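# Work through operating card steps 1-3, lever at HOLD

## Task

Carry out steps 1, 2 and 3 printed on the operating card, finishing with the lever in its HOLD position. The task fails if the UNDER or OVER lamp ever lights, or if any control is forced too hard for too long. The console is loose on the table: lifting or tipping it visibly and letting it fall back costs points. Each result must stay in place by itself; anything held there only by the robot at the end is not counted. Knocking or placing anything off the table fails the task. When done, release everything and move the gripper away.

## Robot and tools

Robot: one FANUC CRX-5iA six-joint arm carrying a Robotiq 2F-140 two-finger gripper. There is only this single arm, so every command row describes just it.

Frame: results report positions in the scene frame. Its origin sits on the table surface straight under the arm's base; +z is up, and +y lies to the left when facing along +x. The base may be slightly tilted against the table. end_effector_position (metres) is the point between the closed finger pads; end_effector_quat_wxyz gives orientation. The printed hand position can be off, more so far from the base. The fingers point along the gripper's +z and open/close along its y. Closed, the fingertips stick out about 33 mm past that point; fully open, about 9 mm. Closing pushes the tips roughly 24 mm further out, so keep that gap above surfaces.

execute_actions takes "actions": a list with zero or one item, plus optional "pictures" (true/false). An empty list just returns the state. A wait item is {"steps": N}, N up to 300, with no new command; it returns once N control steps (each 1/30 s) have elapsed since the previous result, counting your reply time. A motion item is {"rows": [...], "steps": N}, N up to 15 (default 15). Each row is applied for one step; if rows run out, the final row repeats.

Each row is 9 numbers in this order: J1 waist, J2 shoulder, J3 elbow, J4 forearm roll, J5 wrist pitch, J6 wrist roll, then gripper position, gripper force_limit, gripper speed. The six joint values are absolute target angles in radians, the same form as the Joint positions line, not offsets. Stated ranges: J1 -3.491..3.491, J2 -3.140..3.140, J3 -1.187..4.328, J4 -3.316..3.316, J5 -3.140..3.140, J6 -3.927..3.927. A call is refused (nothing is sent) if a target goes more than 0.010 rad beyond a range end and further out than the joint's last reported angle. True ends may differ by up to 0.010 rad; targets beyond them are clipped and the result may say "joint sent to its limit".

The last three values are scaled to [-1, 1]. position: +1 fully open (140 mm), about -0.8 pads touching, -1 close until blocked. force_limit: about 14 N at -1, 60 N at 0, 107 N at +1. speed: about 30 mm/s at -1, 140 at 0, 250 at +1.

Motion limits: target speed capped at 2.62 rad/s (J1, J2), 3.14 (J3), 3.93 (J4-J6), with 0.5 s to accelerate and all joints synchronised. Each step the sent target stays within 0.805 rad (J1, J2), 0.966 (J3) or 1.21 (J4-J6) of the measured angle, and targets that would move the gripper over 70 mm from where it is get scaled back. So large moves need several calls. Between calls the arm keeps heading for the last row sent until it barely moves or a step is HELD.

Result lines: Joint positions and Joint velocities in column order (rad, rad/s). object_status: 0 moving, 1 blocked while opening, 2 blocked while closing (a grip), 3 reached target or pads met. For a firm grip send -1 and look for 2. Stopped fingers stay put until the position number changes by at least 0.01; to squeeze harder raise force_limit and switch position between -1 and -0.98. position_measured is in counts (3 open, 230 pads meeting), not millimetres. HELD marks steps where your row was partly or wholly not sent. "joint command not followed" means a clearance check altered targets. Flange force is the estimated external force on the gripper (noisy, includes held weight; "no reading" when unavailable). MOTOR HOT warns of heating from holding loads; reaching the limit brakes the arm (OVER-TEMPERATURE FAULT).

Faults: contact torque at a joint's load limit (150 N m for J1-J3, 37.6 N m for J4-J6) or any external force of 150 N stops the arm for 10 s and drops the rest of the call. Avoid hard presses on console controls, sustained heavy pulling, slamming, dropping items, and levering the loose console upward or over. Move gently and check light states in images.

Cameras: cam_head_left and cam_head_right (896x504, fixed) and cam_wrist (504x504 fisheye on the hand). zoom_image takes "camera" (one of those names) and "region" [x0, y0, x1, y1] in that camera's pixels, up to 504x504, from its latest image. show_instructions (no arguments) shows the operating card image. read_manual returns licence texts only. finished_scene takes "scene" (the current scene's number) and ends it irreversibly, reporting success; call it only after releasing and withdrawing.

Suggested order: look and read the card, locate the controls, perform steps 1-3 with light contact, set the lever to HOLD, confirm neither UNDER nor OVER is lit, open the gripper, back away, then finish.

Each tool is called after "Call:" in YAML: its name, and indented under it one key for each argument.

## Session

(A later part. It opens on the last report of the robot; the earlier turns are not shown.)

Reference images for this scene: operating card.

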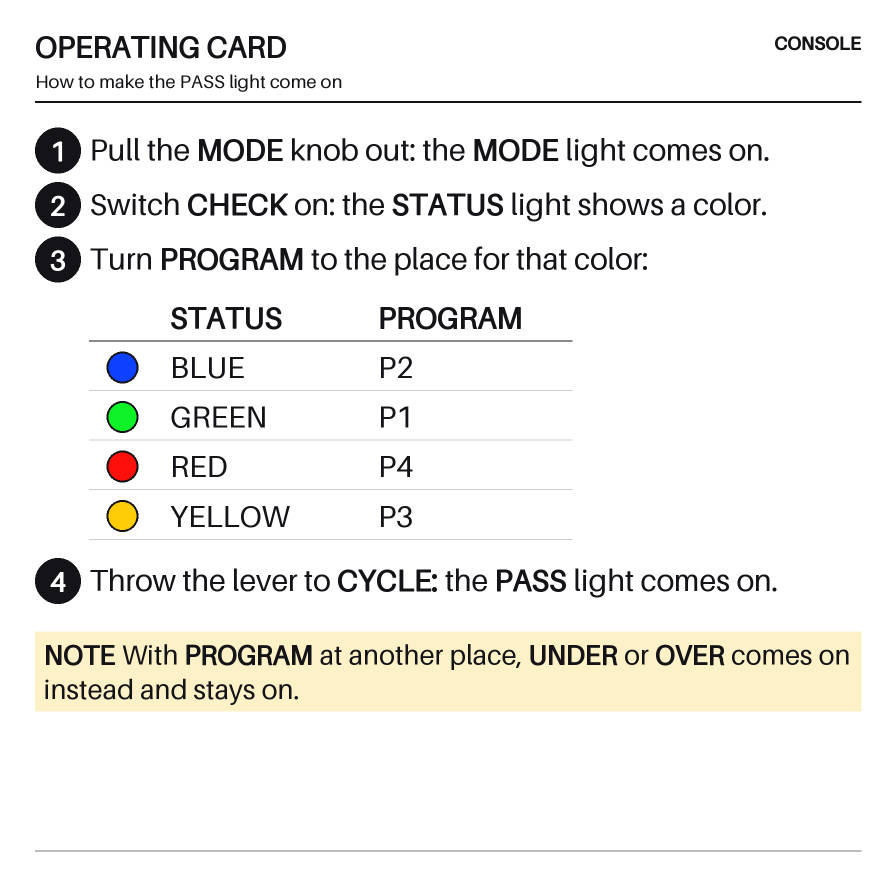

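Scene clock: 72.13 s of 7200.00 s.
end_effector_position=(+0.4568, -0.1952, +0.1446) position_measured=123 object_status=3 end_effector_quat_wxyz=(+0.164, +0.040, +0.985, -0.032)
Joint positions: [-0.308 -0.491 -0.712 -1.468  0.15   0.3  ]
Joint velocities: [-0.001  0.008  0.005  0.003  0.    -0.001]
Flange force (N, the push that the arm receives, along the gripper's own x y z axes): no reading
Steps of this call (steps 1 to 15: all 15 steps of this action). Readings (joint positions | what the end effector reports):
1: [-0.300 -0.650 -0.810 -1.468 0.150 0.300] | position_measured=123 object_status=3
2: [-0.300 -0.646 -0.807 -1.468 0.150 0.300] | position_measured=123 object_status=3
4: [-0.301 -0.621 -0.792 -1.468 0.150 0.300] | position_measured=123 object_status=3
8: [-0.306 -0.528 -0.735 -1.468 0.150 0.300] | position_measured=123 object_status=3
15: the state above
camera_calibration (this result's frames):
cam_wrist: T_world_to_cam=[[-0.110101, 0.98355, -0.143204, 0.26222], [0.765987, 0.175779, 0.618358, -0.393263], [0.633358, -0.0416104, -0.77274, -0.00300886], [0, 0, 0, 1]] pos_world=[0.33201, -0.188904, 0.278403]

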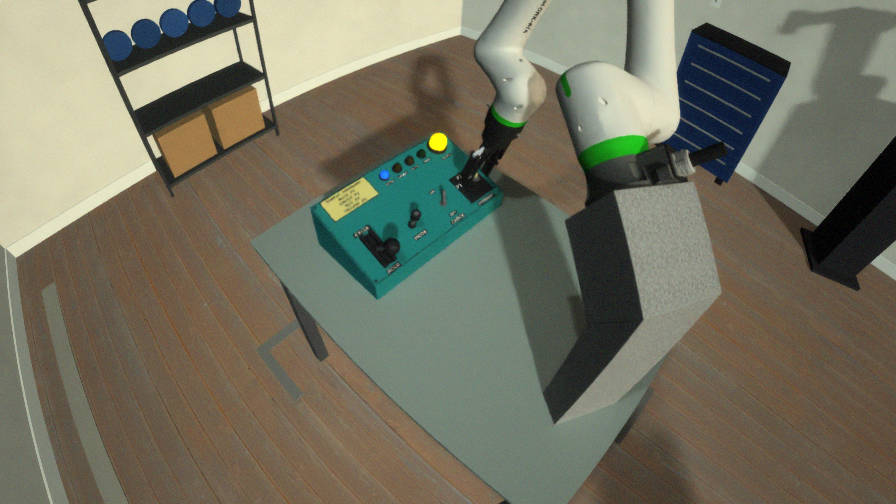

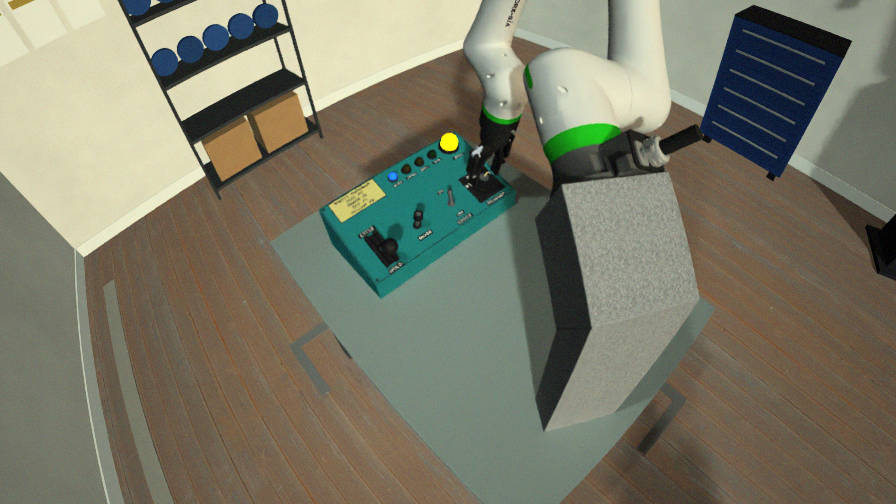

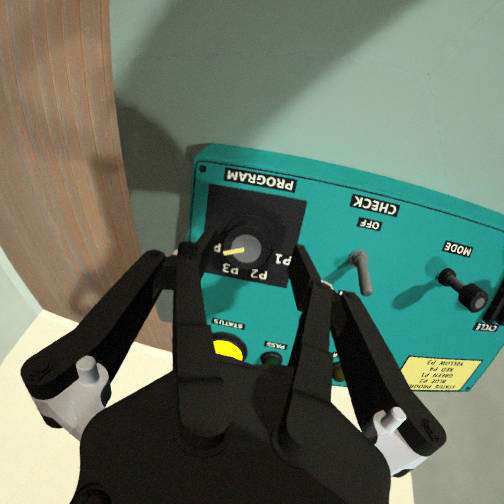

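Call:
execute_actions:
  actions:
    - {"rows":[[-0.3205,-0.459,-0.6855,-1.468,0.15,-1.0,0.05,-0.4,0]]}
  pictures: false

Call:
execute_actions:
  actions:
    - {"steps":12}

Scene clock: 78.30 s of 7200.00 s.
end_effector_position=(+0.4595, -0.2002, +0.1392) position_measured=123 object_status=3 end_effector_quat_wxyz=(+0.161, +0.439, +0.883, +0.033)
Joint positions: [-0.316 -0.469 -0.694 -1.468  0.15  -0.538]
Joint velocities: [-0.022  0.059  0.051  0.002  0.    -2.609]
Flange force (N, the push that the arm receives, along the gripper's own x y z axes): no reading
Steps of this call (steps 1 to 15: the robot went on to your last target; steps 16 to 90: nothing new was sent; then 2.67 s passed at rest; steps 91 to 105: all 15 steps of this action). Readings (joint positions | what the end effector reports):
91: [-0.308 -0.490 -0.712 -1.468 0.150 0.300] | position_measured=123 object_status=3
92: [-0.308 -0.490 -0.712 -1.468 0.150 0.294] | position_measured=123 object_status=3
94: [-0.308 -0.489 -0.711 -1.468 0.150 0.256] | position_measured=123 object_status=3
98: [-0.310 -0.484 -0.707 -1.468 0.150 0.076] | position_measured=123 object_status=3
105: the state above

Scene clock: 78.70 s of 7200.00 s.
end_effector_position=(+0.4609, -0.2028, +0.1365) position_measured=123 object_status=3 end_effector_quat_wxyz=(+0.149, +0.630, +0.760, +0.067)
Joint positions: [-0.32  -0.459 -0.686 -1.468  0.15  -1.   ]
Joint velocities: [-0.001 -0.     0.     0.002  0.001 -0.004]
Flange force (N, the push that the arm receives, along the gripper's own x y z axes): no reading
Steps of this call (steps 1 to 12: the robot went on to your last target). Readings (joint positions | what the end effector reports):
1: [-0.317 -0.468 -0.693 -1.468 0.150 -0.623] | position_measured=123 object_status=3
2: [-0.318 -0.466 -0.691 -1.468 0.150 -0.699] | position_measured=123 object_status=3
4: [-0.319 -0.463 -0.689 -1.468 0.150 -0.826] | position_measured=123 object_status=3
8: [-0.320 -0.460 -0.686 -1.468 0.150 -0.975] | position_measured=123 object_status=3
12: the state above
camera_calibration (this result's frames):
cam_wrist: T_world_to_cam=[[0.886031, 0.403423, 0.22847, -0.358469], [0.23764, -0.818312, 0.523348, -0.335191], [0.39809, -0.409409, -0.820919, 0.0282603], [0, 0, 0, 1]] pos_world=[0.386019, -0.118106, 0.28052]

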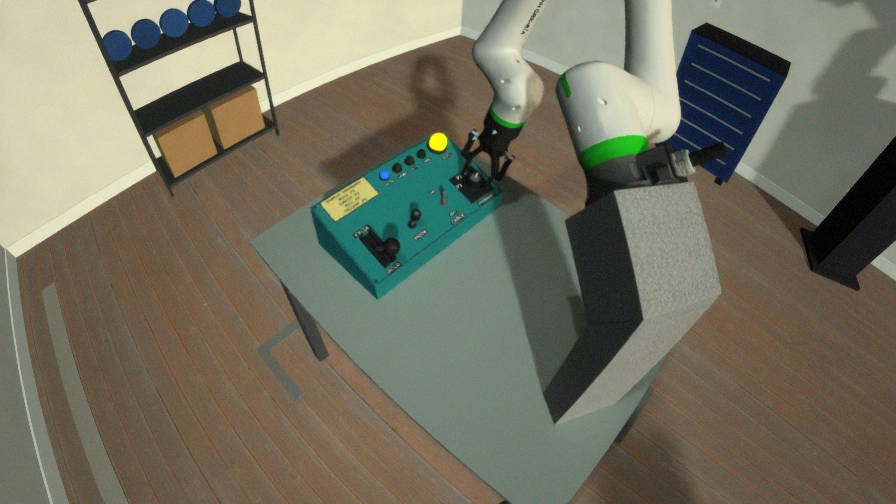

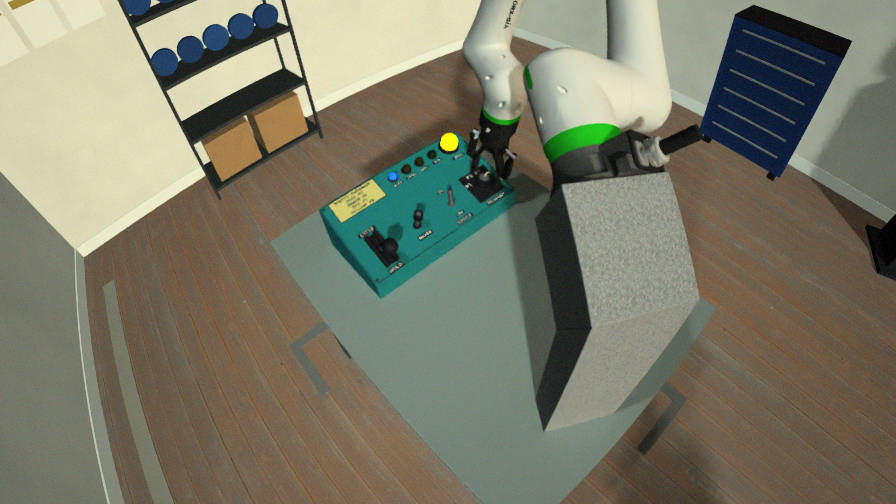

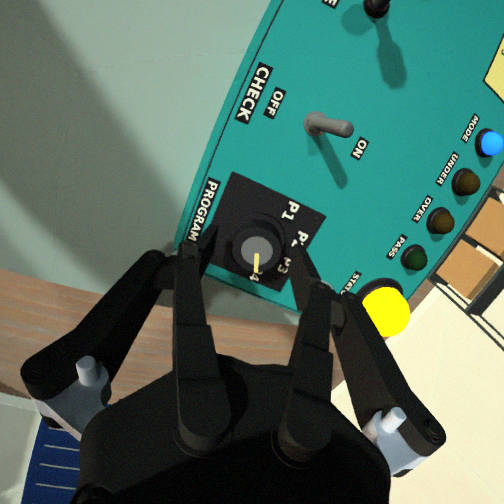

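Call:
execute_actions:
  actions:
    - {"rows":[[-0.319,-0.444,-0.674,-1.468,0.15,-1.0,-1,-0.4,-0.5]]}
  pictures: false

Call:
execute_actions:
  actions:
    - {"rows":[[-0.319,-0.444,-0.674,-1.468,0.15,-0.24,-1,-0.4,-0.5]]}
  pictures: false

Call:
execute_actions:
  actions:
    - {"steps":6}
  pictures: false

Call:
execute_actions:
  actions:
    - {"rows":[[-0.319,-0.444,-0.674,-1.468,0.15,-0.24,0,-0.4,0]],"steps":7}
  pictures: false

Call:
execute_actions:
  actions:
    - {"rows":[[-0.3,-1.0,-1.0,-1.468,0.15,-0.24,0,-0.4,0]]}
  pictures: false

Call:
execute_actions:
  actions:
    - {"steps":15}

Call:
zoom_image:
  camera: "cam_wrist"
  region: [130,80,350,300]

Scene clock: 93.70 s of 7200.00 s.
end_effector_position=(+0.4639, -0.2023, +0.1330) position_measured=167 object_status=0 end_effector_quat_wxyz=(+0.147, +0.629, +0.760, +0.068)
Joint positions: [-0.319 -0.444 -0.674 -1.468  0.15  -1.   ]
Joint velocities: [-0.001  0.003  0.     0.     0.    -0.001]
Flange force (N, the push that the arm receives, along the gripper's own x y z axes): no reading
Steps of this call (steps 1 to 30: the robot went on to your last target; steps 31 to 90: nothing new was sent; then 11.50 s passed at rest; steps 91 to 105: all 15 steps of this action). Readings (joint positions | what the end effector reports):
91: [-0.321 -0.459 -0.685 -1.468 0.150 -1.000] | position_measured=123 object_status=0
92: [-0.320 -0.456 -0.683 -1.468 0.150 -1.000] | position_measured=125 object_status=0
94: [-0.320 -0.449 -0.678 -1.468 0.150 -1.000] | position_measured=135 object_status=0
98: [-0.319 -0.445 -0.675 -1.468 0.150 -1.000] | position_measured=153 object_status=0
105: the state above

Scene clock: 94.20 s of 7200.00 s.
end_effector_position=(+0.4638, -0.2023, +0.1329) position_measured=167 object_status=2 end_effector_quat_wxyz=(+0.161, +0.346, +0.924, +0.016)
Joint positions: [-0.319 -0.444 -0.674 -1.468  0.15  -0.334]
Joint velocities: [-0.002 -0.001  0.     0.001 -0.001  1.164]
Flange force (N, the push that the arm receives, along the gripper's own x y z axes): no reading
Steps of this call (steps 1 to 15: all 15 steps of this action). Readings (joint positions | what the end effector reports):
1: [-0.319 -0.444 -0.674 -1.468 0.150 -1.000] | position_measured=167 object_status=0
2: [-0.319 -0.444 -0.674 -1.468 0.150 -0.994] | position_measured=167 object_status=2
4: [-0.319 -0.444 -0.674 -1.468 0.150 -0.956] | position_measured=167 object_status=2
8: [-0.319 -0.444 -0.674 -1.468 0.150 -0.776] | position_measured=167 object_status=2
15: the state above

Scene clock: 94.40 s of 7200.00 s.
end_effector_position=(+0.4637, -0.2023, +0.1329) position_measured=167 object_status=2 end_effector_quat_wxyz=(+0.161, +0.303, +0.939, +0.008)
Joint positions: [-0.319 -0.444 -0.674 -1.468  0.15  -0.241]
Joint velocities: [-0.002  0.    -0.    -0.    -0.001  0.008]
Flange force (N, the push that the arm receives, along the gripper's own x y z axes): no reading
Steps of this call (steps 1 to 6: the robot went on to your last target). Readings (joint positions | what the end effector reports):
1: [-0.319 -0.444 -0.674 -1.468 0.150 -0.298] | position_measured=167 object_status=2
2: [-0.319 -0.444 -0.674 -1.468 0.150 -0.272] | position_measured=167 object_status=2
4: [-0.319 -0.444 -0.674 -1.468 0.150 -0.244] | position_measured=167 object_status=2
6: the state above

Scene clock: 94.63 s of 7200.00 s.
end_effector_position=(+0.4636, -0.2026, +0.1328) position_measured=129 object_status=0 end_effector_quat_wxyz=(+0.161, +0.303, +0.939, +0.008)
Joint positions: [-0.319 -0.444 -0.674 -1.468  0.151 -0.24 ]
Joint velocities: [-0.001 -0.    -0.    -0.001  0.    -0.   ]
Flange force (N, the push that the arm receives, along the gripper's own x y z axes): no reading
Steps of this call (steps 1 to 7: all 7 steps of this action). Readings (joint positions | what the end effector reports):
1: [-0.319 -0.444 -0.674 -1.468 0.150 -0.240] | position_measured=167 object_status=0
2: [-0.319 -0.444 -0.674 -1.468 0.150 -0.240] | position_measured=167 object_status=0
4: [-0.319 -0.444 -0.674 -1.468 0.151 -0.240] | position_measured=147 object_status=0
7: the state above

Scene clock: 95.13 s of 7200.00 s.
end_effector_position=(+0.4536, -0.2054, +0.1807) position_measured=129 object_status=3 end_effector_quat_wxyz=(+0.199, +0.306, +0.931, +0.005)
Joint positions: [-0.312 -0.635 -0.787 -1.468  0.15  -0.24 ]
Joint velocities: [-0.    -0.013  0.     0.001 -0.001 -0.002]
Flange force (N, the push that the arm receives, along the gripper's own x y z axes): no reading
A step of this action was HELD (marked below), so the robot has no last target. The arm can still carry out the HELD step.
Steps of this call (steps 1 to 15: all 15 steps of this action). Readings (joint positions | what the end effector reports):
1: [-0.319 -0.444 -0.674 -1.468 0.151 -0.240] | position_measured=129 object_status=0
2: [-0.319 -0.448 -0.676 -1.468 0.150 -0.240] | position_measured=129 object_status=0
4: [-0.318 -0.473 -0.691 -1.468 0.150 -0.240] | position_measured=129 object_status=0
8: [-0.314 -0.593 -0.762 -1.468 0.150 -0.240] | position_measured=129 object_status=3
10: [-0.312 -0.647 -0.789 -1.468 0.150 -0.240] | position_measured=129 object_status=3 HELD
11: [-0.312 -0.637 -0.787 -1.468 0.150 -0.240] | position_measured=129 object_status=3 HELD
12: [-0.312 -0.635 -0.787 -1.468 0.150 -0.240] | position_measured=129 object_status=3 HELD
13: [-0.312 -0.634 -0.787 -1.468 0.150 -0.240] | position_measured=129 object_status=3 HELD
14: [-0.312 -0.634 -0.787 -1.468 0.150 -0.240] | position_measured=129 object_status=3 HELD
15: the state above HELD
joint command not followed: on one or more control steps a check withheld the commanded joint targets, and the robot was not sent them on those steps. On the call's last step the targets were still withheld.
cause: the commanded joint targets would bring two parts of the arm too close to each other (joints 2 (shoulder) to 5 (wrist pitch) lie between them); next, command targets that bring no two parts of the arm closer together.

Scene clock: 95.63 s of 7200.00 s.
end_effector_position=(+0.4542, -0.2057, +0.1813) position_measured=129 object_status=3 end_effector_quat_wxyz=(+0.200, +0.306, +0.931, +0.005)
Joint positions: [-0.312 -0.636 -0.787 -1.468  0.15  -0.24 ]
Joint velocities: [-0.001  0.    -0.    -0.    -0.001  0.001]
Flange force (N, the push that the arm receives, along the gripper's own x y z axes): no reading
Steps of this call (steps 1 to 15: nothing new was sent). Readings (joint positions | what the end effector reports):
1: [-0.312 -0.635 -0.787 -1.468 0.150 -0.240] | position_measured=129 object_status=3
2: [-0.312 -0.635 -0.787 -1.468 0.150 -0.240] | position_measured=129 object_status=3
4: [-0.312 -0.636 -0.787 -1.468 0.150 -0.240] | position_measured=129 object_status=3
8: [-0.312 -0.636 -0.787 -1.468 0.150 -0.240] | position_measured=129 object_status=3
15: the state above
camera_calibration (this result's frames):
cam_wrist: T_world_to_cam=[[0.404352, 0.914216, 0.0266055, -0.00114118], [0.655638, -0.310021, 0.688495, -0.474655], [0.637682, -0.260951, -0.724753, -0.0292037], [0, 0, 0, 1]] pos_world=[0.330286, -0.153731, 0.305662]

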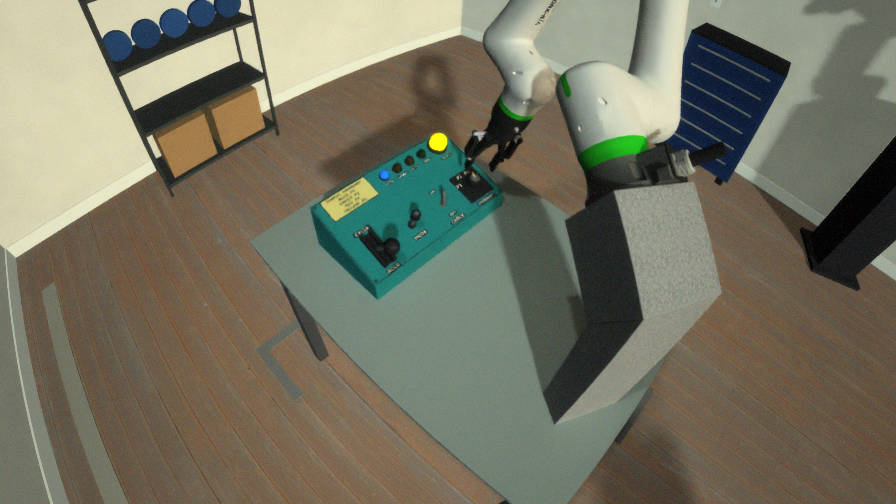

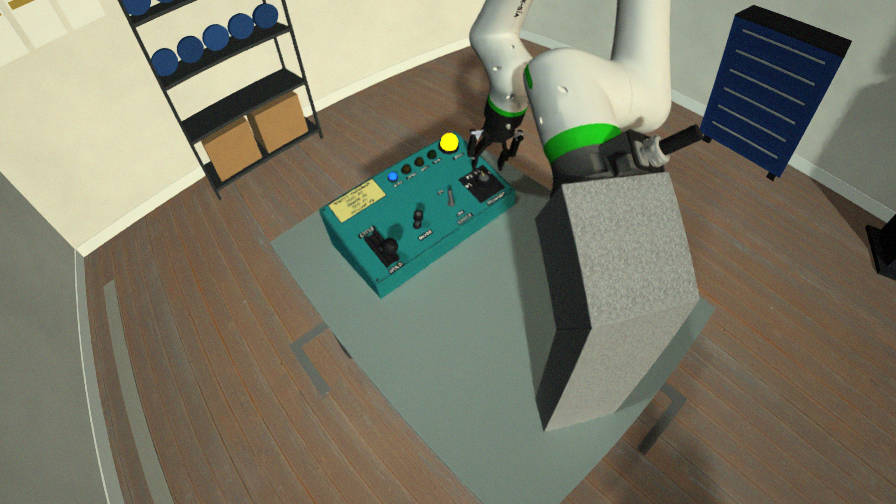

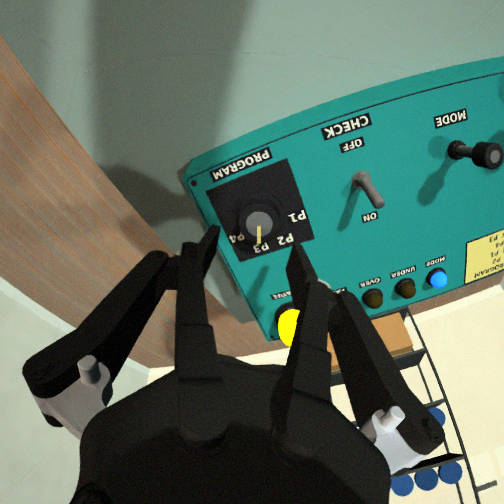

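Region (130, 80, 350, 300) of cam_wrist's 504x504 image, scaled by 2.291, with more detail than that image has.

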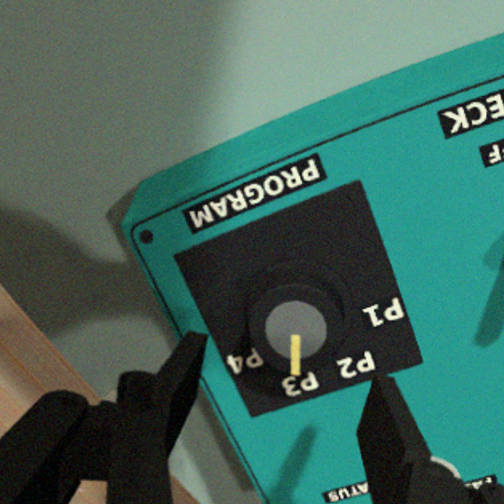

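Call:
execute_actions:
  actions:
    - {"rows":[[-0.35,-1.0,-0.85,-1.468,0.5,-0.24,0,-0.4,0]]}
  pictures: false

Call:
execute_actions:
  actions:
    - {"steps":25}
  pictures: false

Scene clock: 100.73 s of 7200.00 s.
end_effector_position=(+0.4557, -0.2241, +0.1914) position_measured=129 object_status=3 end_effector_quat_wxyz=(+0.212, +0.312, +0.926, -0.015)
Joint positions: [-0.316 -0.671 -0.793 -1.468  0.184 -0.24 ]
Joint velocities: [-0.019 -0.177 -0.031 -0.002  0.169  0.   ]
Flange force (N, the push that the arm receives, along the gripper's own x y z axes): no reading
Steps of this call (steps 1 to 90: nothing new was sent; then 1.60 s passed at rest; steps 91 to 105: all 15 steps of this action). Readings (joint positions | what the end effector reports):
91: [-0.313 -0.636 -0.787 -1.468 0.150 -0.240] | position_measured=129 object_status=3
92: [-0.313 -0.637 -0.787 -1.468 0.150 -0.240] | position_measured=129 object_status=3
94: [-0.313 -0.638 -0.787 -1.468 0.151 -0.240] | position_measured=129 object_status=3
98: [-0.313 -0.643 -0.788 -1.468 0.156 -0.240] | position_measured=129 object_status=3
105: the state above

Scene clock: 101.57 s of 7200.00 s.
end_effector_position=(+0.4537, -0.3094, +0.2493) position_measured=129 object_status=3 end_effector_quat_wxyz=(+0.268, +0.342, +0.894, -0.111)
Joint positions: [-0.334 -0.842 -0.822 -1.468  0.348 -0.24 ]
Joint velocities: [-0.022 -0.204 -0.036 -0.     0.195  0.001]
Flange force (N, the push that the arm receives, along the gripper's own x y z axes): no reading
Steps of this call (steps 1 to 25: the robot went on to your last target). Readings (joint positions | what the end effector reports):
1: [-0.317 -0.677 -0.794 -1.468 0.189 -0.240] | position_measured=129 object_status=3
2: [-0.317 -0.684 -0.795 -1.468 0.196 -0.240] | position_measured=129 object_status=3
4: [-0.319 -0.697 -0.797 -1.468 0.208 -0.240] | position_measured=129 object_status=3
8: [-0.322 -0.724 -0.802 -1.468 0.235 -0.240] | position_measured=129 object_status=3
25: the state above

Call:
finished_scene:
  scene: 2

The scene is finished: the task was done.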